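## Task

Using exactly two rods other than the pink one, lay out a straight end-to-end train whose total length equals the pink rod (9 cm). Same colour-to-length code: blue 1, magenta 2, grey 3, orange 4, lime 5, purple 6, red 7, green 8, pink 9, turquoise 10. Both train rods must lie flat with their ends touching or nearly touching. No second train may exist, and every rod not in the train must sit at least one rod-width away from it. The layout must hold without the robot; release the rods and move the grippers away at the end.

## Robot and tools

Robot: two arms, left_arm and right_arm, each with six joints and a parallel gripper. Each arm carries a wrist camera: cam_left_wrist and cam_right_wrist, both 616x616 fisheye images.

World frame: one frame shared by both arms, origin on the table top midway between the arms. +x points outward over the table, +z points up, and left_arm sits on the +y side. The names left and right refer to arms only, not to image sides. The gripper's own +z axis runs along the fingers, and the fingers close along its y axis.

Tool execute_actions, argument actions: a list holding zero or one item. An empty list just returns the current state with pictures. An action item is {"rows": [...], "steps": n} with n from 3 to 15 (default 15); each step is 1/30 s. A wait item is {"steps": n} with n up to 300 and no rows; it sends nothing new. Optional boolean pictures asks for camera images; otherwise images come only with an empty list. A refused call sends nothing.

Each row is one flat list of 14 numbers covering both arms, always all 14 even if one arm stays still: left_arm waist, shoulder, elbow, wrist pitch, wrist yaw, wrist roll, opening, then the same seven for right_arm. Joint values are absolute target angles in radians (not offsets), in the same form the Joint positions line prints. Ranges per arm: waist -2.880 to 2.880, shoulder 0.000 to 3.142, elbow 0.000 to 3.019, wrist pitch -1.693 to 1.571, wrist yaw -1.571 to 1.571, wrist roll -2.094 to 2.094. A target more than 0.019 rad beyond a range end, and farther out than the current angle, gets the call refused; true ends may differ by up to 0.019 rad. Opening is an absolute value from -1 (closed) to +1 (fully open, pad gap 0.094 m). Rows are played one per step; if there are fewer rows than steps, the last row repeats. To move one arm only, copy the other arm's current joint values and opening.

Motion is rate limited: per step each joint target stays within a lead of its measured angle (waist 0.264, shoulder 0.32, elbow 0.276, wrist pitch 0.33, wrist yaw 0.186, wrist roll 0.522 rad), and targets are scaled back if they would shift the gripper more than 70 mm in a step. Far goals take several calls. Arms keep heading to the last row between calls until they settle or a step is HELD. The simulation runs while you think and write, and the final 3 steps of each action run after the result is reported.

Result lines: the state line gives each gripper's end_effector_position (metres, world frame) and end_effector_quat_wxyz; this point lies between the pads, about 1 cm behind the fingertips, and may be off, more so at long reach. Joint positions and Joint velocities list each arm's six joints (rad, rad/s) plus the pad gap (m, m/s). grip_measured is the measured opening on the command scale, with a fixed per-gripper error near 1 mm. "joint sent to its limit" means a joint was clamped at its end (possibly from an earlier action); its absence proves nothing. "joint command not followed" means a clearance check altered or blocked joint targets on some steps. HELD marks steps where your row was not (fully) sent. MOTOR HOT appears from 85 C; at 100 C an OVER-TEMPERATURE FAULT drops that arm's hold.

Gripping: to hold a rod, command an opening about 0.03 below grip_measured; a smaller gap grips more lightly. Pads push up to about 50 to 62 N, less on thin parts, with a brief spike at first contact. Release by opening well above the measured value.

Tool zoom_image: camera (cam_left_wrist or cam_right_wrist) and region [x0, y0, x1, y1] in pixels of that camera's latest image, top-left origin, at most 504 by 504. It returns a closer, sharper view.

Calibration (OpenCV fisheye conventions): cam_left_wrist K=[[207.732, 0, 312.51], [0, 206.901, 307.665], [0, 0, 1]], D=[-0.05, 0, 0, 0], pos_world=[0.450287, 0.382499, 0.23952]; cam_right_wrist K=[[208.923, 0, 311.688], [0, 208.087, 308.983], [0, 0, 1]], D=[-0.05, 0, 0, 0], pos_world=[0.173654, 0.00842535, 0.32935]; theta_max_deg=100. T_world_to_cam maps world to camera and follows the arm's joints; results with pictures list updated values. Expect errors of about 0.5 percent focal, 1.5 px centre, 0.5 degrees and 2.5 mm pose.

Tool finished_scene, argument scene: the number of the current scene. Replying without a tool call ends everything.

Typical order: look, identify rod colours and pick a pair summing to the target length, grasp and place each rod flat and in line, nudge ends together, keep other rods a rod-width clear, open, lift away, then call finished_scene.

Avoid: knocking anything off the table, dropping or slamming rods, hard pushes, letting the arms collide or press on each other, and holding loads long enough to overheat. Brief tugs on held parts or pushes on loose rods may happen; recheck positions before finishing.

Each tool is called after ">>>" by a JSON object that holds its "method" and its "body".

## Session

>>> {"method": "execute_actions", "body": {"actions": []}}

Scene clock: 0.00 s of 5100.00 s.
left_arm: end_effector_position=(+0.2543, +0.5867, +0.2108) grip_measured=+1.000 end_effector_quat_wxyz=(+0.040, +0.870, -0.306, +0.384) | right_arm: end_effector_position=(+0.3217, -0.0957, +0.1913) grip_measured=+1.000 end_effector_quat_wxyz=(-0.026, +0.937, -0.347, +0.026)
Joint positions: left_arm=[ 1.093  1.123  0.868 -1.411  0.789 -1.202  0.094] | right_arm=[ 0.712  1.271  1.071 -1.3    0.02  -1.729  0.094]
Joint velocities: left_arm=[ 0.005 -0.005  0.002  0.002  0.007  0.095  0.   ] | right_arm=[-0.024 -0.005  0.017  0.002 -0.051  0.051  0.   ]
camera_calibration (this result's frames):
cam_left_wrist: T_world_to_cam=[[0.565625, 0.807566, 0.167051, -0.654105], [0.0350711, -0.225941, 0.973509, -0.0822991], [0.823917, -0.544782, -0.15612, 0.263813], [0, 0, 0, 1]] pos_world=[0.155504, 0.653359, 0.230574]
cam_right_wrist: T_world_to_cam=[[0.653508, 0.753053, 0.0764112, -0.150872], [0.563657, -0.551541, 0.614894, -0.347335], [0.505191, -0.358768, -0.7849, 0.0770543], [0, 0, 0, 1]] pos_world=[0.255447, -0.0503102, 0.285583]

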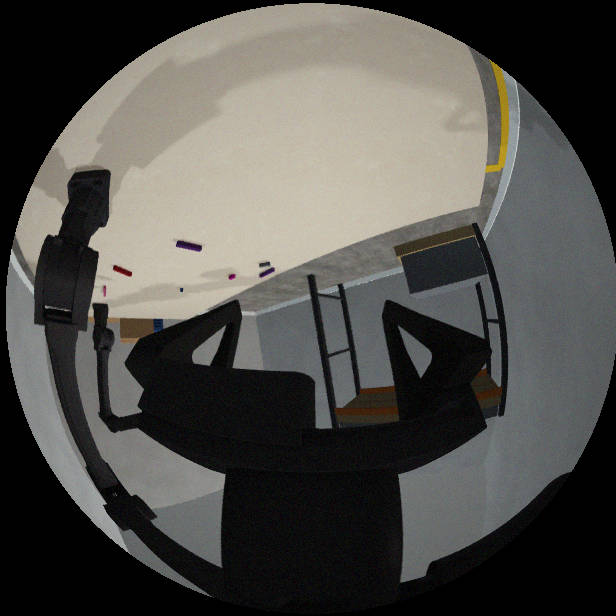

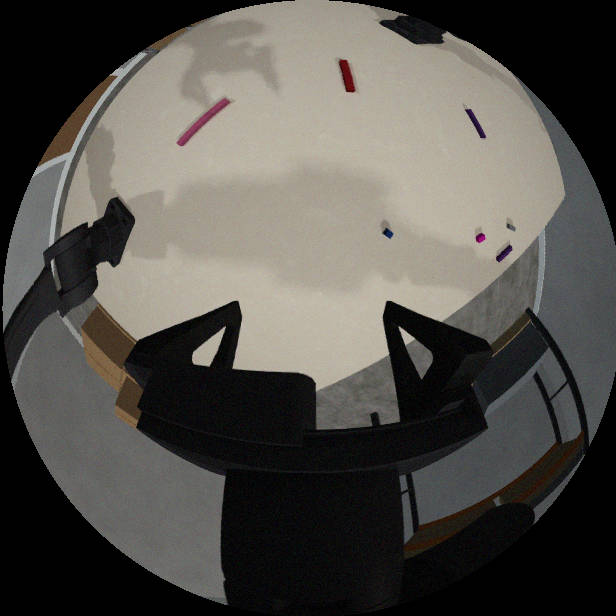

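>>> {"method": "zoom_image", "body": {"camera": "cam_right_wrist", "region": [440, 190, 540, 290]}}

>>> {"method": "zoom_image", "body": {"camera": "cam_right_wrist", "region": [300, 40, 500, 160]}}

>>> {"method": "zoom_image", "body": {"camera": "cam_left_wrist", "region": [90, 220, 290, 320]}}

Region (440, 190, 540, 290) of cam_right_wrist's 616x616 image, scaled by 5.040, with more detail than that image has.

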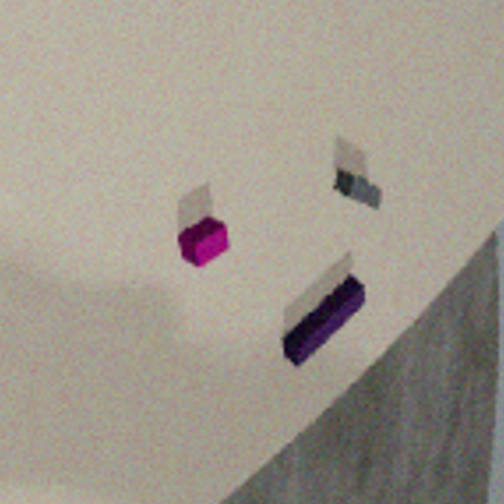

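Region (300, 40, 500, 160) of cam_right_wrist's 616x616 image, scaled by 2.520, with more detail than that image has; it fills the top 302 rows of this view, and the rest is white.

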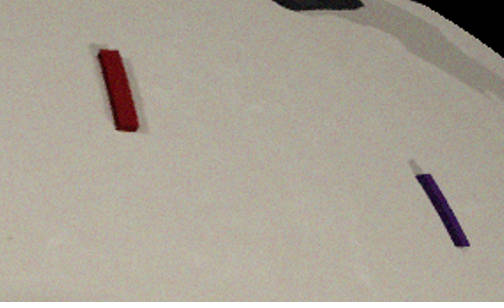

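Region (90, 220, 290, 320) of cam_left_wrist's 616x616 image, scaled by 2.520, with more detail than that image has.

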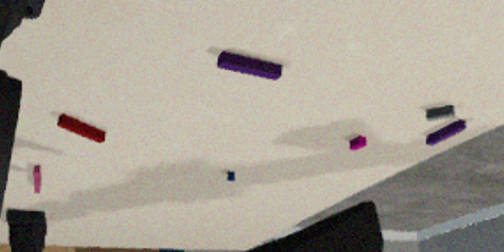

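>>> {"method": "execute_actions", "body": {"actions": [{"rows":[[1.078,1.130,0.874,-1.408,0.780,-1.2,0.8,0.712,1.271,1.071,-1.3,0.02,-1.729,1],[1.06,1.139,0.881,-1.405,0.770,-1.199,0.6,0.712,1.271,1.071,-1.3,0.02,-1.729,1],[1.034,1.152,0.892,-1.401,0.755,-1.196,0.4,0.712,1.271,1.071,-1.3,0.02,-1.729,1],[1.0,1.168,0.905,-1.395,0.736,-1.192,0.2,0.712,1.271,1.071,-1.3,0.02,-1.729,1],[0.962,1.187,0.920,-1.388,0.714,-1.188,0,0.712,1.271,1.071,-1.3,0.02,-1.729,1],[0.917,1.210,0.939,-1.380,0.688,-1.184,-0.2,0.712,1.271,1.071,-1.3,0.02,-1.729,1],[0.866,1.235,0.959,-1.371,0.659,-1.179,-0.3,0.712,1.271,1.071,-1.3,0.02,-1.729,1],[0.809,1.262,0.982,-1.362,0.626,-1.173,-0.3,0.712,1.271,1.071,-1.3,0.02,-1.729,1],[0.748,1.292,1.006,-1.351,0.592,-1.166,-0.3,0.712,1.271,1.071,-1.3,0.02,-1.729,1],[0.684,1.324,1.032,-1.340,0.555,-1.16,-0.3,0.712,1.271,1.071,-1.3,0.02,-1.729,1],[0.618,1.356,1.058,-1.328,0.517,-1.153,-0.3,0.712,1.271,1.071,-1.3,0.02,-1.729,1],[0.547,1.391,1.087,-1.316,0.477,-1.146,-0.3,0.712,1.271,1.071,-1.3,0.02,-1.729,1],[0.476,1.426,1.115,-1.303,0.436,-1.138,-0.3,0.712,1.271,1.071,-1.3,0.02,-1.729,1],[0.404,1.461,1.144,-1.291,0.395,-1.131,-0.3,0.712,1.271,1.071,-1.3,0.02,-1.729,1],[0.332,1.496,1.173,-1.279,0.353,-1.124,-0.3,0.712,1.271,1.071,-1.3,0.02,-1.729,1]],"steps":15}]}}

>>> {"method": "execute_actions", "body": {"actions": [{"rows":[[0.261,1.531,1.201,-1.266,0.312,-1.116,-0.3,0.712,1.271,1.071,-1.3,0.02,-1.729,1],[0.19,1.566,1.230,-1.254,0.272,-1.109,-0.3,0.712,1.271,1.071,-1.3,0.02,-1.729,1],[0.124,1.598,1.256,-1.242,0.234,-1.102,-0.3,0.712,1.271,1.071,-1.3,0.02,-1.729,1],[0.06,1.630,1.282,-1.231,0.197,-1.095,-0.3,0.712,1.271,1.071,-1.3,0.02,-1.729,1],[-0.001,1.660,1.306,-1.220,0.163,-1.089,-0.3,0.712,1.271,1.071,-1.3,0.02,-1.729,1],[-0.058,1.687,1.329,-1.211,0.130,-1.083,-0.3,0.712,1.271,1.071,-1.3,0.02,-1.729,1],[-0.109,1.712,1.349,-1.202,0.101,-1.078,-0.3,0.712,1.271,1.071,-1.3,0.02,-1.729,1],[-0.154,1.735,1.368,-1.194,0.075,-1.073,-0.3,0.712,1.271,1.071,-1.3,0.02,-1.729,1],[-0.193,1.754,1.383,-1.187,0.053,-1.07,-0.3,0.712,1.271,1.071,-1.3,0.02,-1.729,1],[-0.226,1.770,1.396,-1.181,0.034,-1.066,-0.3,0.712,1.271,1.071,-1.3,0.02,-1.729,1],[-0.252,1.783,1.407,-1.177,0.019,-1.063,-0.3,0.712,1.271,1.071,-1.3,0.02,-1.729,1],[-0.27,1.792,1.414,-1.170,0.009,-1.06,-0.3,0.712,1.271,1.071,-1.3,0.02,-1.729,1],[-0.281,1.797,1.418,-1.165,0.002,-1.06,-0.3,0.712,1.271,1.071,-1.3,0.02,-1.729,1],[-0.285,1.799,1.42,-1.16,-0.005,-1.06,-0.3,0.712,1.271,1.071,-1.3,0.02,-1.729,1]],"steps":15}]}}

>>> {"method": "execute_actions", "body": {"actions": [{"steps":15}], "pictures": true}}

Scene clock: 2.23 s of 5100.00 s.
left_arm: end_effector_position=(+0.3334, +0.5619, +0.1694) grip_measured=-0.298 end_effector_quat_wxyz=(+0.093, +0.822, -0.506, +0.243) | right_arm: end_effector_position=(+0.3217, -0.0957, +0.1913) grip_measured=+1.000 end_effector_quat_wxyz=(-0.026, +0.937, -0.347, +0.026)
Joint positions: left_arm=[ 0.702  1.318  0.991 -1.348  0.517 -1.179  0.033] | right_arm=[ 0.712  1.271  1.071 -1.3    0.02  -1.729  0.094]
Joint velocities: left_arm=[-1.792  0.933  0.759  0.364 -0.828  0.095 -0.001] | right_arm=[-0.005 -0.005  0.012  0.012  0.081  0.022  0.   ]
Steps of this call (steps 1 to 55: nothing new was sent; steps 56 to 67: the first 12 steps of this action). Readings (joint positions):
56: left_arm=[1.093 1.123 0.868 -1.411 0.787 -1.202] | right_arm=[0.712 1.271 1.071 -1.300 0.020 -1.729]
57: left_arm=[1.091 1.123 0.868 -1.411 0.780 -1.202] | right_arm=[0.712 1.271 1.071 -1.300 0.020 -1.729]
59: left_arm=[1.073 1.128 0.868 -1.409 0.752 -1.202] | right_arm=[0.712 1.271 1.071 -1.300 0.020 -1.729]
63: left_arm=[0.935 1.192 0.895 -1.391 0.651 -1.195] | right_arm=[0.712 1.271 1.071 -1.300 0.020 -1.729]
67: the state above

Scene clock: 2.73 s of 5100.00 s.
left_arm: end_effector_position=(+0.5249, +0.3853, +0.0960) grip_measured=-0.298 end_effector_quat_wxyz=(-0.037, -0.545, +0.838, -0.010) | right_arm: end_effector_position=(+0.3217, -0.0957, +0.1913) grip_measured=+1.000 end_effector_quat_wxyz=(-0.026, +0.937, -0.347, +0.026)
Joint positions: left_arm=[-0.087  1.71   1.293 -1.207  0.055 -1.109  0.033] | right_arm=[ 0.712  1.271  1.071 -1.3    0.02  -1.729  0.094]
Joint velocities: left_arm=[-1.294  0.571  0.422  0.217 -0.491  0.11  -0.001] | right_arm=[-0.005  0.005 -0.017  0.007 -0.022 -0.022  0.   ]
Steps of this call (steps 1 to 3: the last 3 steps of your previous action; steps 4 to 15: the first 12 steps of this action). Readings (joint positions):
4: left_arm=[0.464 1.438 1.087 -1.304 0.377 -1.160] | right_arm=[0.712 1.271 1.071 -1.300 0.020 -1.729]
5: left_arm=[0.407 1.465 1.108 -1.294 0.342 -1.155] | right_arm=[0.712 1.271 1.071 -1.300 0.020 -1.729]
7: left_arm=[0.297 1.519 1.149 -1.275 0.273 -1.145] | right_arm=[0.712 1.271 1.071 -1.300 0.020 -1.729]
11: left_arm=[0.097 1.623 1.228 -1.239 0.147 -1.126] | right_arm=[0.712 1.271 1.071 -1.300 0.020 -1.729]
15: the state above

Scene clock: 3.23 s of 5100.00 s.
left_arm: end_effector_position=(+0.5590, +0.2879, +0.0814) grip_measured=-0.298 end_effector_quat_wxyz=(-0.005, -0.436, +0.900, +0.005) | right_arm: end_effector_position=(+0.3217, -0.0957, +0.1913) grip_measured=+1.000 end_effector_quat_wxyz=(-0.026, +0.937, -0.347, +0.026)
Joint positions: left_arm=[-0.298  1.801  1.378 -1.163 -0.002 -1.07   0.033] | right_arm=[ 0.712  1.271  1.071 -1.3    0.02  -1.729  0.094]
Joint velocities: left_arm=[ 0.103 -0.005 -0.007 -0.002  0.022 -0.007 -0.001] | right_arm=[-0.005  0.005 -0.007 -0.002  0.051  0.022  0.   ]
Kept back: nothing.
Steps of this call (steps 1 to 3: the last 3 steps of your previous action; steps 4 to 15: the robot went on to your last target). Readings (joint positions):
1: left_arm=[-0.131 1.729 1.308 -1.200 0.037 -1.104] | right_arm=[0.712 1.271 1.071 -1.300 0.020 -1.729]
2: left_arm=[-0.174 1.748 1.323 -1.192 0.020 -1.099] | right_arm=[0.712 1.271 1.071 -1.300 0.020 -1.729]
4: left_arm=[-0.251 1.781 1.357 -1.175 0.004 -1.087] | right_arm=[0.712 1.271 1.071 -1.300 0.020 -1.729]
8: left_arm=[-0.327 1.801 1.378 -1.163 0.003 -1.074] | right_arm=[0.712 1.271 1.071 -1.300 0.020 -1.729]
15: the state above
camera_calibration (this result's frames):
cam_left_wrist: T_world_to_cam=[[0.783163, -0.621627, -0.015371, -0.258787], [-0.492098, -0.634707, 0.595808, 0.408616], [-0.380126, -0.459051, -0.80298, 0.530802], [0, 0, 0, 1]] pos_world=[0.605523, 0.342147, 0.178789]
cam_right_wrist: T_world_to_cam=[[0.653508, 0.753053, 0.0764112, -0.150872], [0.563657, -0.551541, 0.614894, -0.347335], [0.505191, -0.358768, -0.7849, 0.0770543], [0, 0, 0, 1]] pos_world=[0.255447, -0.0503102, 0.285583]

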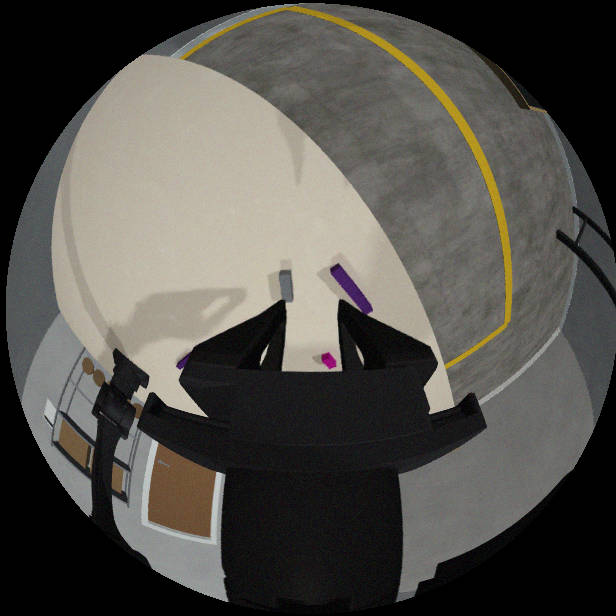

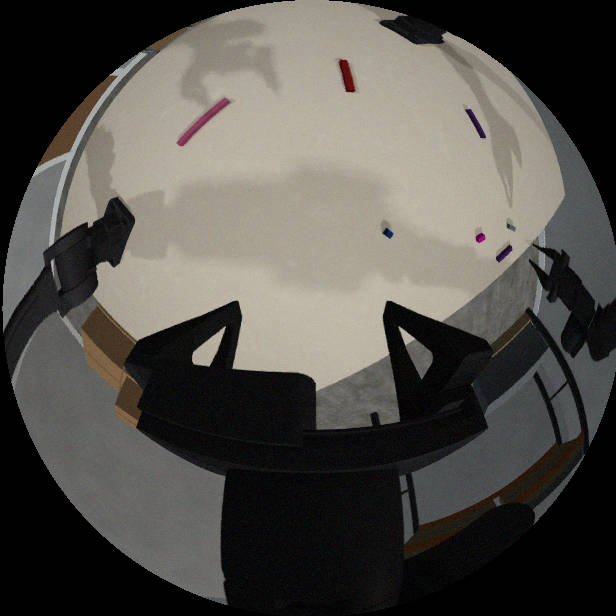

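>>> {"method": "execute_actions", "body": {"actions": []}}

>>> {"method": "zoom_image", "body": {"camera": "cam_left_wrist", "region": [250, 240, 390, 340]}}

Scene clock: 3.30 s of 5100.00 s.
left_arm: end_effector_position=(+0.5594, +0.2905, +0.0814) grip_measured=-0.298 end_effector_quat_wxyz=(-0.005, -0.438, +0.899, +0.005) | right_arm: end_effector_position=(+0.3217, -0.0957, +0.1913) grip_measured=+1.000 end_effector_quat_wxyz=(-0.026, +0.937, -0.347, +0.026)
Joint positions: left_arm=[-0.293  1.801  1.378 -1.163 -0.002 -1.069  0.033] | right_arm=[ 0.712  1.271  1.071 -1.3    0.02  -1.729  0.094]
Joint velocities: left_arm=[ 0.024 -0.015 -0.002  0.012 -0.007 -0.051  0.   ] | right_arm=[ 0.005  0.005  0.012 -0.012  0.022  0.022  0.   ]
Kept back: nothing.
Steps of this call (steps 1 to 2: the robot went on to your last target). Readings (joint positions):
1: left_arm=[-0.295 1.801 1.378 -1.163 -0.002 -1.069] | right_arm=[0.712 1.271 1.071 -1.300 0.020 -1.729]
2: the state above
camera_calibration (this result's frames):
cam_left_wrist: T_world_to_cam=[[0.785997, -0.618034, -0.0155532, -0.260123], [-0.489226, -0.637171, 0.595542, 0.409613], [-0.377975, -0.460486, -0.803173, 0.531391], [0, 0, 0, 1]] pos_world=[0.605702, 0.344927, 0.178812]
cam_right_wrist: T_world_to_cam=[[0.653508, 0.753053, 0.0764112, -0.150872], [0.563657, -0.551541, 0.614894, -0.347335], [0.505191, -0.358768, -0.7849, 0.0770543], [0, 0, 0, 1]] pos_world=[0.255447, -0.0503102, 0.285583]

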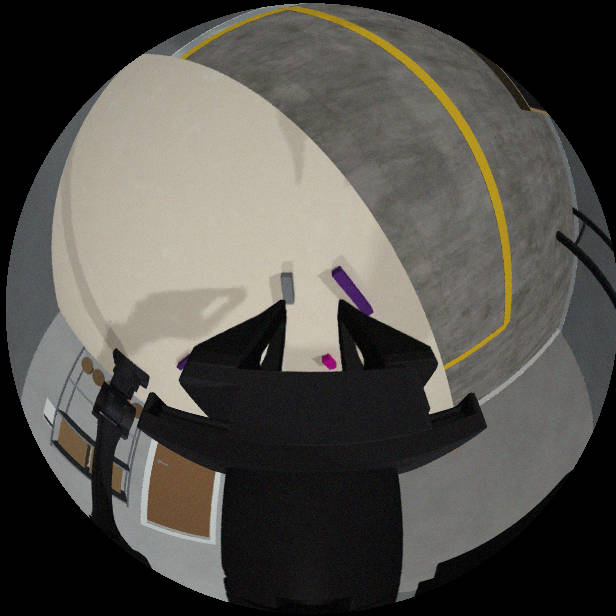

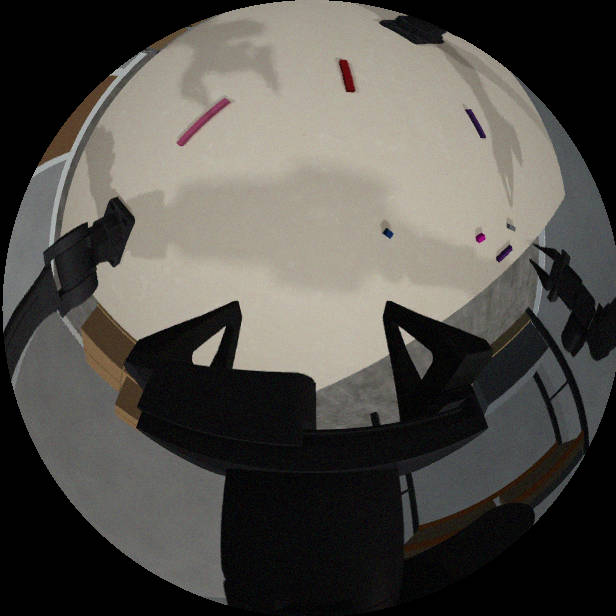

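Region (250, 240, 390, 340) of cam_left_wrist's 616x616 image, scaled by 3.600, with more detail than that image has; it fills the top 360 rows of this view, and the rest is white.

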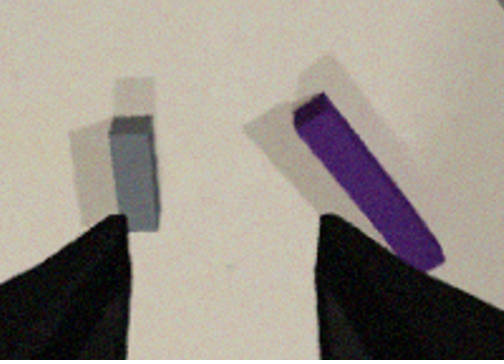

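>>> {"method": "execute_actions", "body": {"actions": [{"rows":[[-0.29,1.797,1.39,-1.15,0,-1.07,-0.3,0.712,1.271,1.071,-1.3,0.02,-1.729,1],[-0.295,1.794,1.375,-1.135,0,-1.08,-0.3,0.712,1.271,1.071,-1.3,0.02,-1.729,1],[-0.3,1.79,1.355,-1.12,0,-1.09,-0.3,0.712,1.271,1.071,-1.3,0.02,-1.729,1],[-0.305,1.786,1.335,-1.10,0,-1.10,-0.3,0.712,1.271,1.071,-1.3,0.02,-1.729,1],[-0.31,1.782,1.315,-1.08,0,-1.11,-0.3,0.712,1.271,1.071,-1.3,0.02,-1.729,1],[-0.315,1.778,1.295,-1.06,0,-1.12,-0.3,0.712,1.271,1.071,-1.3,0.02,-1.729,1],[-0.32,1.774,1.275,-1.04,0,-1.13,-0.3,0.712,1.271,1.071,-1.3,0.02,-1.729,1],[-0.325,1.77,1.255,-1.02,0,-1.14,-0.3,0.712,1.271,1.071,-1.3,0.02,-1.729,1],[-0.33,1.766,1.235,-1.005,0,-1.15,-0.3,0.712,1.271,1.071,-1.3,0.02,-1.729,1],[-0.333,1.763,1.22,-0.995,0,-1.15,-0.3,0.712,1.271,1.071,-1.3,0.02,-1.729,1],[-0.335,1.76,1.21,-0.985,0,-1.15,-0.3,0.712,1.271,1.071,-1.3,0.02,-1.729,1]],"steps":15}]}}

>>> {"method": "execute_actions", "body": {"actions": [{"steps":12}], "pictures": true}}

>>> {"method": "zoom_image", "body": {"camera": "cam_left_wrist", "region": [250, 240, 390, 360]}}

Scene clock: 4.17 s of 5100.00 s.
left_arm: end_effector_position=(+0.5338, +0.2854, +0.0438) grip_measured=-0.298 end_effector_quat_wxyz=(+0.007, -0.455, +0.891, -0.004) | right_arm: end_effector_position=(+0.3217, -0.0957, +0.1913) grip_measured=+1.000 end_effector_quat_wxyz=(-0.026, +0.937, -0.347, +0.026)
Joint positions: left_arm=[-0.312  1.773  1.228 -1.01  -0.002 -1.125  0.033] | right_arm=[ 0.712  1.271  1.071 -1.3    0.02  -1.729  0.094]
Joint velocities: left_arm=[-0.151 -0.005 -0.379  0.173  0.066 -0.095  0.001] | right_arm=[-0.005 -0.015 -0.022 -0.002 -0.11  -0.081  0.   ]
Steps of this call (steps 1 to 14: the robot went on to your last target; steps 15 to 26: the first 12 steps of this action). Readings (joint positions):
15: left_arm=[-0.292 1.801 1.378 -1.162 -0.002 -1.068] | right_arm=[0.712 1.271 1.071 -1.300 0.020 -1.729]
16: left_arm=[-0.292 1.801 1.378 -1.158 -0.002 -1.069] | right_arm=[0.712 1.271 1.071 -1.300 0.020 -1.729]
18: left_arm=[-0.292 1.799 1.370 -1.135 -0.002 -1.075] | right_arm=[0.712 1.271 1.071 -1.300 0.020 -1.729]
22: left_arm=[-0.296 1.782 1.302 -1.062 -0.002 -1.100] | right_arm=[0.712 1.271 1.071 -1.300 0.020 -1.729]
26: the state above

Scene clock: 4.57 s of 5100.00 s.
left_arm: end_effector_position=(+0.5286, +0.2793, +0.0387) grip_measured=-0.298 end_effector_quat_wxyz=(+0.006, -0.455, +0.890, -0.004) | right_arm: end_effector_position=(+0.3217, -0.0957, +0.1913) grip_measured=+1.000 end_effector_quat_wxyz=(-0.026, +0.937, -0.347, +0.026)
Joint positions: left_arm=[-0.326  1.772  1.21  -0.994 -0.002 -1.141  0.033] | right_arm=[ 0.712  1.271  1.071 -1.3    0.02  -1.729  0.094]
Joint velocities: left_arm=[-0.005  0.015  0.027 -0.012 -0.022 -0.051  0.   ] | right_arm=[-0.005 -0.015  0.002 -0.002  0.007  0.037  0.   ]
Kept back: nothing.
Steps of this call (steps 1 to 3: the last 3 steps of your previous action; steps 4 to 12: the robot went on to your last target). Readings (joint positions):
1: left_arm=[-0.316 1.773 1.218 -1.005 -0.002 -1.128] | right_arm=[0.712 1.271 1.071 -1.300 0.020 -1.729]
2: left_arm=[-0.320 1.773 1.211 -1.003 -0.002 -1.131] | right_arm=[0.712 1.271 1.071 -1.300 0.020 -1.729]
4: left_arm=[-0.325 1.773 1.210 -1.000 -0.002 -1.135] | right_arm=[0.712 1.271 1.071 -1.300 0.020 -1.729]
8: left_arm=[-0.326 1.772 1.210 -0.994 -0.002 -1.139] | right_arm=[0.712 1.271 1.071 -1.300 0.020 -1.729]
12: the state above
camera_calibration (this result's frames):
cam_left_wrist: T_world_to_cam=[[0.809295, -0.587304, 0.0107769, -0.265499], [-0.481511, -0.652782, 0.584827, 0.413502], [-0.336436, -0.478487, -0.811086, 0.463652], [0, 0, 0, 1]] pos_world=[0.569962, 0.335849, 0.137096]
cam_right_wrist: T_world_to_cam=[[0.653508, 0.753053, 0.0764112, -0.150872], [0.563657, -0.551541, 0.614894, -0.347335], [0.505191, -0.358768, -0.7849, 0.0770543], [0, 0, 0, 1]] pos_world=[0.255447, -0.0503102, 0.285583]

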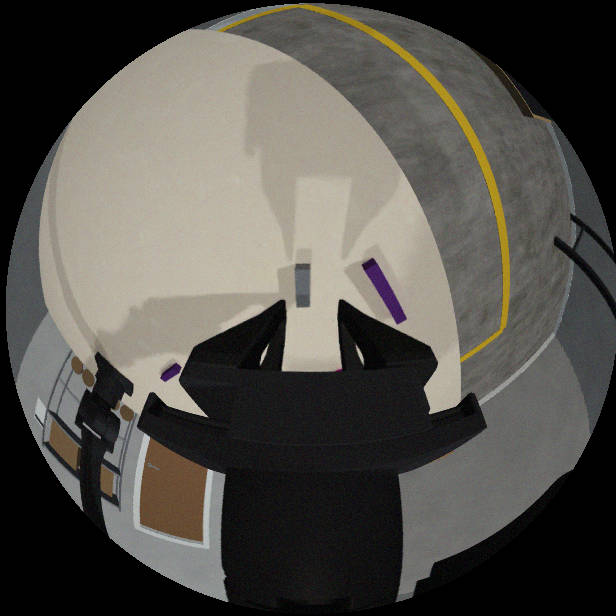

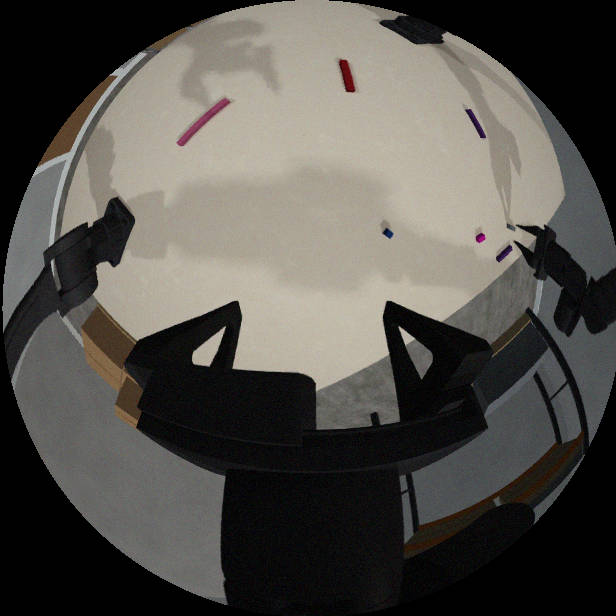

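Region (250, 240, 390, 360) of cam_left_wrist's 616x616 image, scaled by 3.600, with more detail than that image has; it fills the top 432 rows of this view, and the rest is white.

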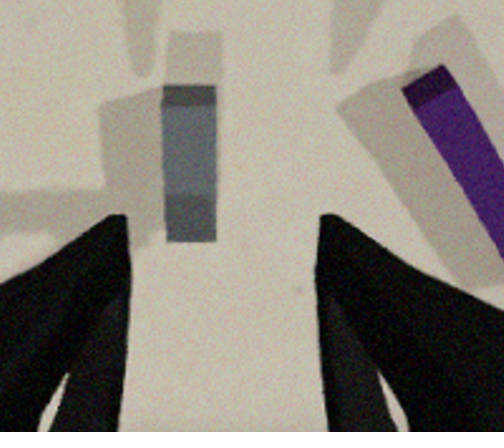

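>>> {"method": "execute_actions", "body": {"actions": [{"rows":[[-0.335,1.775,1.206,-0.985,0,-1.15,-0.3,0.712,1.271,1.071,-1.3,0.02,-1.729,1],[-0.335,1.782,1.2,-0.985,0,-1.15,-0.3,0.712,1.271,1.071,-1.3,0.02,-1.729,1],[-0.335,1.787,1.195,-0.98,0,-1.15,-0.3,0.712,1.271,1.071,-1.3,0.02,-1.729,1],[-0.335,1.792,1.19,-0.973,0,-1.15,-0.3,0.712,1.271,1.071,-1.3,0.02,-1.729,1],[-0.335,1.797,1.186,-0.966,0,-1.15,-0.3,0.712,1.271,1.071,-1.3,0.02,-1.729,1],[-0.335,1.801,1.183,-0.958,0,-1.15,-0.3,0.712,1.271,1.071,-1.3,0.02,-1.729,1],[-0.335,1.805,1.181,-0.95,0,-1.15,-0.3,0.712,1.271,1.071,-1.3,0.02,-1.729,1],[-0.335,1.808,1.18,-0.945,0,-1.15,-0.3,0.712,1.271,1.071,-1.3,0.02,-1.729,1]],"steps":15}]}}

>>> {"method": "execute_actions", "body": {"actions": [{"steps":7}], "pictures": true}}

>>> {"method": "zoom_image", "body": {"camera": "cam_left_wrist", "region": [250, 240, 390, 360]}}

Scene clock: 5.50 s of 5100.00 s.
left_arm: end_effector_position=(+0.5267, +0.2796, +0.0234) grip_measured=-0.298 end_effector_quat_wxyz=(+0.006, -0.456, +0.890, -0.003) | right_arm: end_effector_position=(+0.3217, -0.0957, +0.1913) grip_measured=+1.000 end_effector_quat_wxyz=(-0.026, +0.937, -0.347, +0.026)
Joint positions: left_arm=[-0.326  1.79   1.189 -0.956 -0.002 -1.142  0.033] | right_arm=[ 0.712  1.271  1.071 -1.3    0.02  -1.729  0.094]
Joint velocities: left_arm=[-0.005  0.054 -0.022  0.022 -0.007 -0.022 -0.001] | right_arm=[-0.015  0.005 -0.007  0.002 -0.037  0.007  0.   ]
Steps of this call (steps 1 to 16: the robot went on to your last target; steps 17 to 28: the first 12 steps of this action). Readings (joint positions):
17: left_arm=[-0.326 1.772 1.210 -0.994 -0.002 -1.142] | right_arm=[0.712 1.271 1.071 -1.300 0.020 -1.729]
18: left_arm=[-0.326 1.772 1.210 -0.994 -0.002 -1.142] | right_arm=[0.712 1.271 1.071 -1.300 0.020 -1.729]
20: left_arm=[-0.326 1.772 1.207 -0.989 -0.002 -1.142] | right_arm=[0.712 1.271 1.071 -1.300 0.020 -1.729]
24: left_arm=[-0.326 1.776 1.194 -0.967 -0.002 -1.142] | right_arm=[0.712 1.271 1.071 -1.300 0.020 -1.729]
28: the state above

Scene clock: 5.73 s of 5100.00 s.
left_arm: end_effector_position=(+0.5259, +0.2798, +0.0212) grip_measured=-0.298 end_effector_quat_wxyz=(+0.005, -0.456, +0.890, -0.002) | right_arm: end_effector_position=(+0.3217, -0.0957, +0.1913) grip_measured=+1.000 end_effector_quat_wxyz=(-0.026, +0.937, -0.347, +0.026)
Joint positions: left_arm=[-0.326  1.794  1.187 -0.954 -0.002 -1.142  0.033] | right_arm=[ 0.712  1.271  1.071 -1.3    0.02  -1.729  0.094]
Joint velocities: left_arm=[-0.005  0.015 -0.002 -0.007 -0.007  0.066  0.   ] | right_arm=[-0.005 -0.015  0.012 -0.017  0.022  0.007  0.   ]
Kept back: nothing.
Steps of this call (steps 1 to 3: the last 3 steps of your previous action; steps 4 to 7: the robot went on to your last target). Readings (joint positions):
1: left_arm=[-0.326 1.792 1.188 -0.956 -0.002 -1.142] | right_arm=[0.712 1.271 1.071 -1.300 0.020 -1.729]
2: left_arm=[-0.326 1.793 1.187 -0.955 -0.002 -1.142] | right_arm=[0.712 1.271 1.071 -1.300 0.020 -1.729]
4: left_arm=[-0.326 1.794 1.187 -0.955 -0.002 -1.142] | right_arm=[0.712 1.271 1.071 -1.300 0.020 -1.729]
7: the state above
camera_calibration (this result's frames):
cam_left_wrist: T_world_to_cam=[[0.810231, -0.586077, 0.00628446, -0.263557], [-0.477664, -0.654065, 0.586545, 0.421064], [-0.33965, -0.478239, -0.809892, 0.45043], [0, 0, 0, 1]] pos_world=[0.567658, 0.336352, 0.119482]
cam_right_wrist: T_world_to_cam=[[0.653508, 0.753053, 0.0764112, -0.150872], [0.563657, -0.551541, 0.614894, -0.347335], [0.505191, -0.358768, -0.7849, 0.0770543], [0, 0, 0, 1]] pos_world=[0.255447, -0.0503102, 0.285583]

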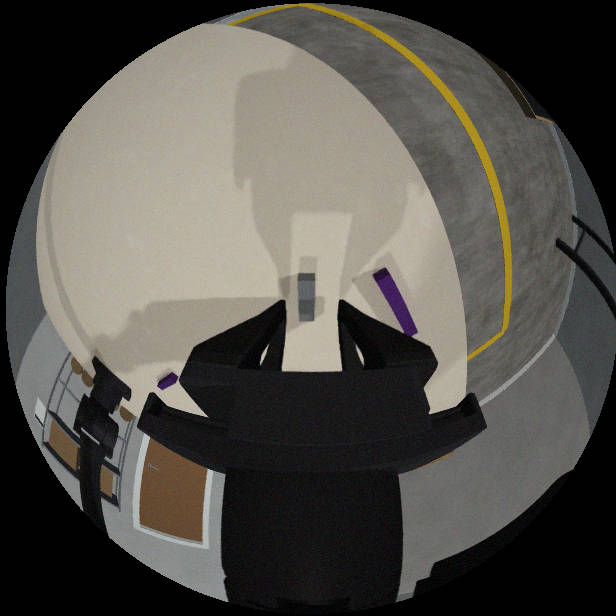

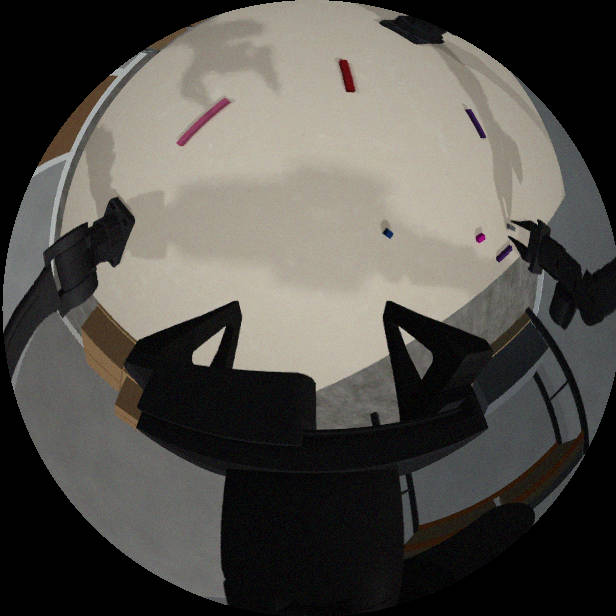

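Region (250, 240, 390, 360) of cam_left_wrist's 616x616 image, scaled by 3.600, with more detail than that image has; it fills the top 432 rows of this view, and the rest is white.

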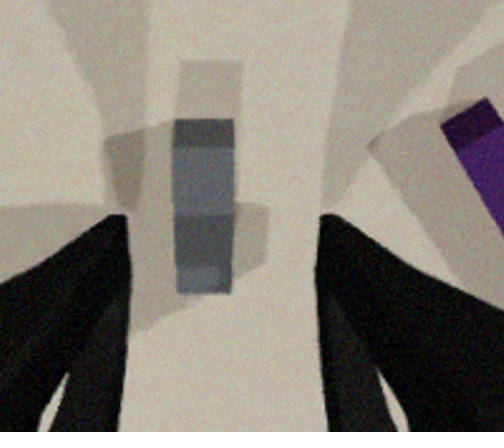

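>>> {"method": "execute_actions", "body": {"actions": [{"rows":[[-0.335,1.811,1.177,-0.945,0,-1.15,-0.4,0.712,1.271,1.071,-1.3,0.02,-1.729,1],[-0.335,1.814,1.174,-0.945,0,-1.15,-0.45,0.712,1.271,1.071,-1.3,0.02,-1.729,1],[-0.335,1.816,1.172,-0.945,0,-1.15,-0.5,0.712,1.271,1.071,-1.3,0.02,-1.729,1],[-0.335,1.816,1.172,-0.945,0,-1.15,-0.5,0.712,1.271,1.071,-1.3,0.02,-1.729,1],[-0.335,1.816,1.172,-0.945,0,-1.15,-0.5,0.712,1.271,1.071,-1.3,0.02,-1.729,1],[-0.335,1.816,1.172,-0.945,0,-1.15,-0.55,0.712,1.271,1.071,-1.3,0.02,-1.729,1],[-0.335,1.816,1.172,-0.945,0,-1.15,-0.6,0.712,1.271,1.071,-1.3,0.02,-1.729,1],[-0.335,1.816,1.172,-0.945,0,-1.15,-0.65,0.712,1.271,1.071,-1.3,0.02,-1.729,1],[-0.335,1.816,1.172,-0.945,0,-1.15,-0.7,0.712,1.271,1.071,-1.3,0.02,-1.729,1],[-0.335,1.816,1.172,-0.945,0,-1.15,-0.75,0.712,1.271,1.071,-1.3,0.02,-1.729,1],[-0.335,1.816,1.172,-0.945,0,-1.15,-0.79,0.712,1.271,1.071,-1.3,0.02,-1.729,1],[-0.335,1.816,1.172,-0.945,0,-1.15,-0.82,0.712,1.271,1.071,-1.3,0.02,-1.729,1]],"steps":15}]}}

>>> {"method": "execute_actions", "body": {"actions": [{"steps":6}], "pictures": true}}

>>> {"method": "zoom_image", "body": {"camera": "cam_left_wrist", "region": [250, 240, 390, 360]}}

Scene clock: 6.60 s of 5100.00 s.
left_arm: end_effector_position=(+0.5227, +0.2804, +0.0176) grip_measured=-0.801 end_effector_quat_wxyz=(+0.001, -0.456, +0.890, +0.001) | right_arm: end_effector_position=(+0.3217, -0.0957, +0.1913) grip_measured=+1.000 end_effector_quat_wxyz=(-0.026, +0.937, -0.347, +0.026)
Joint positions: left_arm=[-0.326  1.797  1.18  -0.954 -0.002 -1.142  0.009] | right_arm=[ 0.712  1.271  1.071 -1.3    0.02  -1.729  0.094]
Joint velocities: left_arm=[ 0.005 -0.005  0.017  0.012 -0.007  0.022 -0.019] | right_arm=[-0.005 -0.015  0.017 -0.017  0.022  0.022  0.   ]
Steps of this call (steps 1 to 14: the robot went on to your last target; steps 15 to 26: the first 12 steps of this action). Readings (joint positions):
15: left_arm=[-0.326 1.794 1.187 -0.954 -0.002 -1.142] | right_arm=[0.712 1.271 1.071 -1.300 0.020 -1.729]
16: left_arm=[-0.326 1.794 1.187 -0.954 -0.002 -1.142] | right_arm=[0.712 1.271 1.071 -1.300 0.020 -1.729]
18: left_arm=[-0.326 1.794 1.185 -0.954 -0.002 -1.142] | right_arm=[0.712 1.271 1.071 -1.300 0.020 -1.729]
22: left_arm=[-0.326 1.795 1.181 -0.954 -0.002 -1.142] | right_arm=[0.712 1.271 1.071 -1.300 0.020 -1.729]
26: the state above

Scene clock: 6.80 s of 5100.00 s.
left_arm: end_effector_position=(+0.5227, +0.2804, +0.0176) grip_measured=-0.807 end_effector_quat_wxyz=(+0.001, -0.456, +0.890, +0.001) | right_arm: end_effector_position=(+0.3217, -0.0957, +0.1913) grip_measured=+1.000 end_effector_quat_wxyz=(-0.026, +0.937, -0.347, +0.026)
Joint positions: left_arm=[-0.326  1.797  1.18  -0.954 -0.002 -1.142  0.009] | right_arm=[ 0.712  1.271  1.071 -1.3    0.02  -1.729  0.094]
Joint velocities: left_arm=[ 0.005 -0.005  0.027 -0.002 -0.007 -0.022  0.   ] | right_arm=[-0.005  0.005 -0.007 -0.002  0.051 -0.022  0.   ]
Kept back: nothing.
Steps of this call (steps 1 to 3: the last 3 steps of your previous action; steps 4 to 6: the robot went on to your last target). Readings (joint positions):
1: left_arm=[-0.326 1.797 1.180 -0.954 -0.002 -1.142] | right_arm=[0.712 1.271 1.071 -1.300 0.020 -1.729]
2: left_arm=[-0.326 1.797 1.180 -0.954 -0.002 -1.142] | right_arm=[0.712 1.271 1.071 -1.300 0.020 -1.729]
4: left_arm=[-0.326 1.797 1.180 -0.954 -0.002 -1.142] | right_arm=[0.712 1.271 1.071 -1.300 0.020 -1.729]
6: the state above
camera_calibration (this result's frames):
cam_left_wrist: T_world_to_cam=[[0.81025, -0.58608, -0.00203254, -0.260357], [-0.472382, -0.655108, 0.589651, 0.419492], [-0.346915, -0.476805, -0.807655, 0.450087], [0, 0, 0, 1]] pos_world=[0.565257, 0.336826, 0.115633]
cam_right_wrist: T_world_to_cam=[[0.653508, 0.753053, 0.0764112, -0.150872], [0.563657, -0.551541, 0.614894, -0.347335], [0.505191, -0.358768, -0.7849, 0.0770543], [0, 0, 0, 1]] pos_world=[0.255447, -0.0503102, 0.285583]

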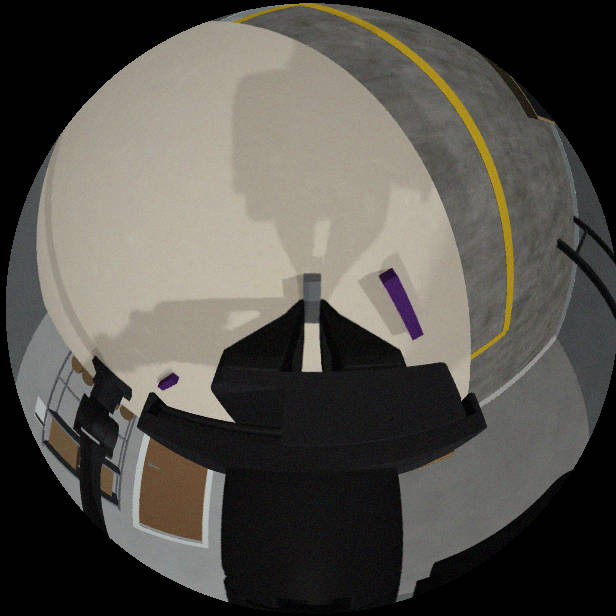

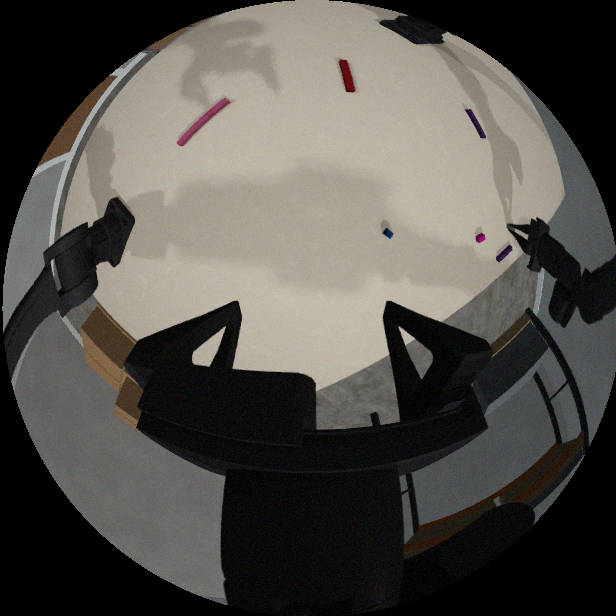

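Region (250, 240, 390, 360) of cam_left_wrist's 616x616 image, scaled by 3.600, with more detail than that image has; it fills the top 432 rows of this view, and the rest is white.

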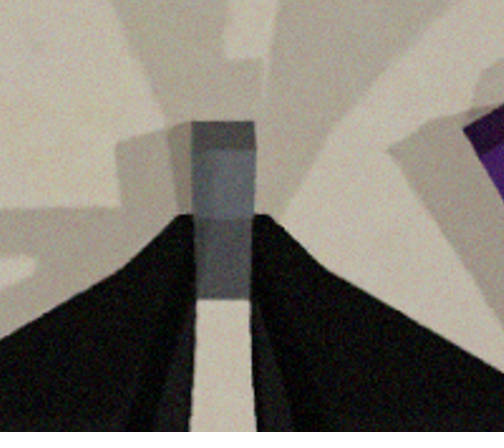

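>>> {"method": "execute_actions", "body": {"actions": [{"rows":[[-0.335,1.79,1.19,-0.955,0,-1.14,-0.835,0.712,1.271,1.071,-1.3,0.02,-1.729,1],[-0.335,1.778,1.19,-0.965,0,-1.13,-0.835,0.712,1.271,1.071,-1.3,0.02,-1.729,1],[-0.335,1.762,1.19,-0.98,0,-1.12,-0.835,0.712,1.271,1.071,-1.3,0.02,-1.729,1],[-0.34,1.742,1.18,-0.995,0,-1.10,-0.835,0.712,1.271,1.071,-1.3,0.02,-1.729,1],[-0.345,1.718,1.165,-1.01,0,-1.08,-0.835,0.712,1.271,1.071,-1.3,0.02,-1.729,1],[-0.352,1.69,1.145,-1.02,0,-1.05,-0.835,0.712,1.271,1.071,-1.3,0.02,-1.729,1],[-0.36,1.66,1.12,-1.03,0,-1.02,-0.835,0.712,1.271,1.071,-1.3,0.02,-1.729,1],[-0.37,1.627,1.09,-1.035,0,-0.99,-0.835,0.712,1.271,1.071,-1.3,0.02,-1.729,1],[-0.38,1.592,1.058,-1.04,0,-0.96,-0.835,0.712,1.271,1.071,-1.3,0.02,-1.729,1],[-0.392,1.555,1.024,-1.04,0,-0.92,-0.835,0.712,1.271,1.071,-1.3,0.02,-1.729,1],[-0.404,1.516,0.988,-1.045,0,-0.88,-0.835,0.712,1.271,1.071,-1.3,0.02,-1.729,1],[-0.417,1.476,0.95,-1.045,0,-0.84,-0.835,0.712,1.271,1.071,-1.3,0.02,-1.729,1],[-0.43,1.435,0.91,-1.05,0,-0.80,-0.835,0.712,1.271,1.071,-1.3,0.02,-1.729,1],[-0.444,1.394,0.87,-1.05,0,-0.76,-0.835,0.712,1.271,1.071,-1.3,0.02,-1.729,1],[-0.458,1.352,0.83,-1.05,0,-0.72,-0.835,0.712,1.271,1.071,-1.3,0.02,-1.729,1]],"steps":15}]}}

>>> {"method": "execute_actions", "body": {"actions": [{"rows":[[-0.472,1.31,0.79,-1.055,0,-0.68,-0.835,0.712,1.271,1.071,-1.3,0.02,-1.729,1],[-0.486,1.269,0.75,-1.055,0,-0.64,-0.835,0.712,1.271,1.071,-1.3,0.02,-1.729,1],[-0.5,1.228,0.71,-1.055,0,-0.60,-0.835,0.712,1.271,1.071,-1.3,0.02,-1.729,1],[-0.514,1.189,0.672,-1.055,0,-0.565,-0.835,0.712,1.271,1.071,-1.3,0.02,-1.729,1],[-0.527,1.152,0.636,-1.055,0,-0.53,-0.835,0.712,1.271,1.071,-1.3,0.02,-1.729,1],[-0.539,1.118,0.603,-1.058,0,-0.50,-0.835,0.712,1.271,1.071,-1.3,0.02,-1.729,1],[-0.55,1.087,0.573,-1.058,0,-0.475,-0.835,0.712,1.271,1.071,-1.3,0.02,-1.729,1],[-0.56,1.06,0.546,-1.058,0,-0.455,-0.835,0.712,1.271,1.071,-1.3,0.02,-1.729,1],[-0.568,1.037,0.523,-1.058,0,-0.44,-0.835,0.712,1.271,1.071,-1.3,0.02,-1.729,1],[-0.574,1.018,0.505,-1.058,0,-0.428,-0.835,0.712,1.271,1.071,-1.3,0.02,-1.729,1],[-0.578,1.004,0.491,-1.058,0,-0.418,-0.835,0.712,1.271,1.071,-1.3,0.02,-1.729,1],[-0.581,0.994,0.481,-1.058,0,-0.412,-0.835,0.712,1.271,1.071,-1.3,0.02,-1.729,1],[-0.582,0.988,0.475,-1.058,0,-0.41,-0.835,0.712,1.271,1.071,-1.3,0.02,-1.729,1]],"steps":15}]}}

>>> {"method": "execute_actions", "body": {"actions": [{"steps":16}], "pictures": true}}

>>> {"method": "zoom_image", "body": {"camera": "cam_left_wrist", "region": [230, 150, 400, 340]}}

Scene clock: 8.23 s of 5100.00 s.
left_arm: end_effector_position=(+0.4500, +0.2767, +0.0680) grip_measured=-0.818 end_effector_quat_wxyz=(+0.002, -0.361, +0.933, -0.000) | right_arm: end_effector_position=(+0.3217, -0.0957, +0.1913) grip_measured=+1.000 end_effector_quat_wxyz=(-0.026, +0.937, -0.347, +0.026)
Joint positions: left_arm=[-0.368  1.56   1.021 -1.027 -0.002 -0.975  0.009] | right_arm=[ 0.712  1.271  1.071 -1.3    0.02  -1.729  0.094]
Joint velocities: left_arm=[-0.425 -1.343 -0.945 -0.11   0.022  0.901 -0.001] | right_arm=[-0.015  0.005 -0.017  0.002  0.022  0.037  0.   ]
Steps of this call (steps 1 to 15: the robot went on to your last target; steps 16 to 31: nothing new was sent; steps 32 to 43: the first 12 steps of this action). Readings (joint positions):
32: left_arm=[-0.326 1.797 1.180 -0.954 -0.002 -1.142] | right_arm=[0.712 1.271 1.071 -1.300 0.020 -1.729]
33: left_arm=[-0.326 1.796 1.180 -0.954 -0.002 -1.142] | right_arm=[0.712 1.271 1.071 -1.300 0.020 -1.729]
35: left_arm=[-0.326 1.791 1.180 -0.966 -0.002 -1.134] | right_arm=[0.712 1.271 1.071 -1.300 0.020 -1.729]
39: left_arm=[-0.331 1.721 1.140 -1.004 -0.002 -1.078] | right_arm=[0.712 1.271 1.071 -1.300 0.020 -1.729]
43: the state above

Scene clock: 8.73 s of 5100.00 s.
left_arm: end_effector_position=(+0.2412, +0.2851, +0.0555) grip_measured=-0.818 end_effector_quat_wxyz=(+0.003, -0.033, +0.999, -0.000) | right_arm: end_effector_position=(+0.3217, -0.0957, +0.1913) grip_measured=+1.000 end_effector_quat_wxyz=(-0.026, +0.937, -0.347, +0.026)
Joint positions: left_arm=[-0.562  1.013  0.503 -1.056 -0.002 -0.497  0.009] | right_arm=[ 0.712  1.271  1.071 -1.3    0.02  -1.729  0.094]
Joint velocities: left_arm=[-0.122 -0.435 -0.462 -0.012 -0.037  0.564 -0.   ] | right_arm=[-0.015  0.005 -0.012  0.002  0.022  0.007  0.   ]
Steps of this call (steps 1 to 3: the last 3 steps of your previous action; steps 4 to 15: the first 12 steps of this action). Readings (joint positions):
4: left_arm=[-0.436 1.374 0.871 -1.039 -0.002 -0.839] | right_arm=[0.712 1.271 1.071 -1.300 0.020 -1.729]
5: left_arm=[-0.452 1.329 0.832 -1.041 -0.002 -0.802] | right_arm=[0.712 1.271 1.071 -1.300 0.020 -1.729]
7: left_arm=[-0.483 1.246 0.750 -1.044 -0.002 -0.727] | right_arm=[0.712 1.271 1.071 -1.300 0.020 -1.729]
11: left_arm=[-0.531 1.104 0.601 -1.052 -0.002 -0.590] | right_arm=[0.712 1.271 1.071 -1.300 0.020 -1.729]
15: the state above

Scene clock: 9.27 s of 5100.00 s.
left_arm: end_effector_position=(+0.2322, +0.2879, +0.0514) grip_measured=-0.818 end_effector_quat_wxyz=(+0.002, +0.008, +1.000, +0.000) | right_arm: end_effector_position=(+0.3217, -0.0957, +0.1913) grip_measured=+1.000 end_effector_quat_wxyz=(-0.026, +0.937, -0.347, +0.026)
Joint positions: left_arm=[-0.568  0.988  0.477 -1.056 -0.002 -0.42   0.009] | right_arm=[ 0.712  1.271  1.071 -1.3    0.02  -1.729  0.094]
Joint velocities: left_arm=[-0.005 -0.005 -0.002  0.007  0.051  0.051 -0.001] | right_arm=[-0.005 -0.005  0.002 -0.002  0.051  0.051  0.   ]
Kept back: nothing.
Steps of this call (steps 1 to 3: the last 3 steps of your previous action; steps 4 to 16: the robot went on to your last target). Readings (joint positions):
1: left_arm=[-0.565 1.001 0.490 -1.056 -0.002 -0.481] | right_arm=[0.712 1.271 1.071 -1.300 0.020 -1.729]
2: left_arm=[-0.567 0.993 0.482 -1.056 -0.002 -0.468] | right_arm=[0.712 1.271 1.071 -1.300 0.020 -1.729]
4: left_arm=[-0.568 0.988 0.477 -1.056 -0.002 -0.450] | right_arm=[0.712 1.271 1.071 -1.300 0.020 -1.729]
8: left_arm=[-0.568 0.988 0.477 -1.056 -0.002 -0.431] | right_arm=[0.712 1.271 1.071 -1.300 0.020 -1.729]
16: the state above
camera_calibration (this result's frames):
cam_left_wrist: T_world_to_cam=[[-0.0193989, -0.999809, -0.00233361, 0.291186], [-0.808513, 0.0143141, 0.588304, 0.152584], [-0.588158, 0.0132992, -0.808636, 0.29513], [0, 0, 0, 1]] pos_world=[0.302598, 0.285021, 0.149567]
cam_right_wrist: T_world_to_cam=[[0.653508, 0.753053, 0.0764112, -0.150872], [0.563657, -0.551541, 0.614894, -0.347335], [0.505191, -0.358768, -0.7849, 0.0770543], [0, 0, 0, 1]] pos_world=[0.255447, -0.0503102, 0.285583]

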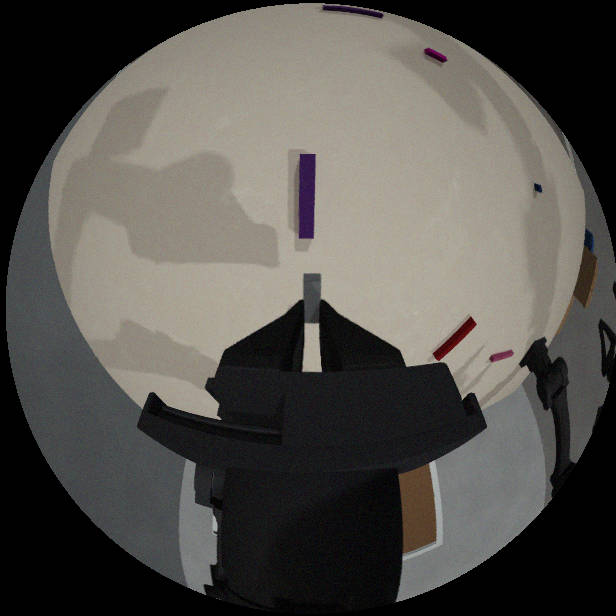

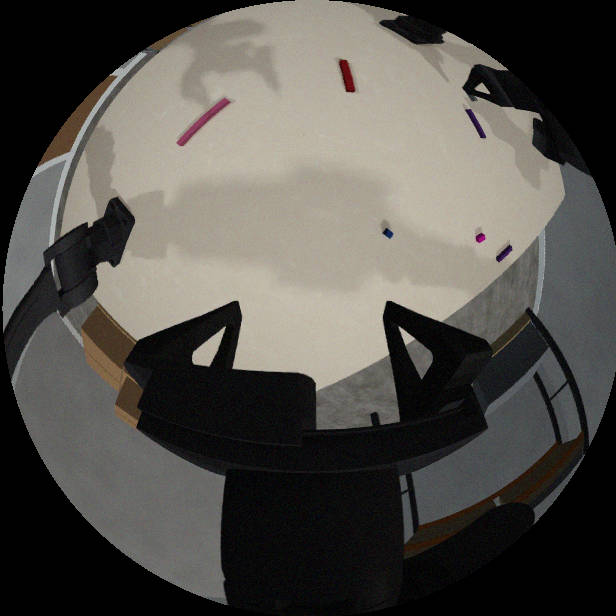

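Region (230, 150, 400, 340) of cam_left_wrist's 616x616 image, scaled by 2.653, with more detail than that image has; it fills the left 451 columns of this view, and the rest is white.

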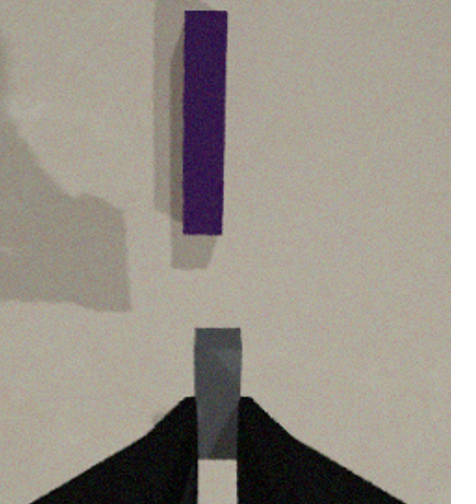

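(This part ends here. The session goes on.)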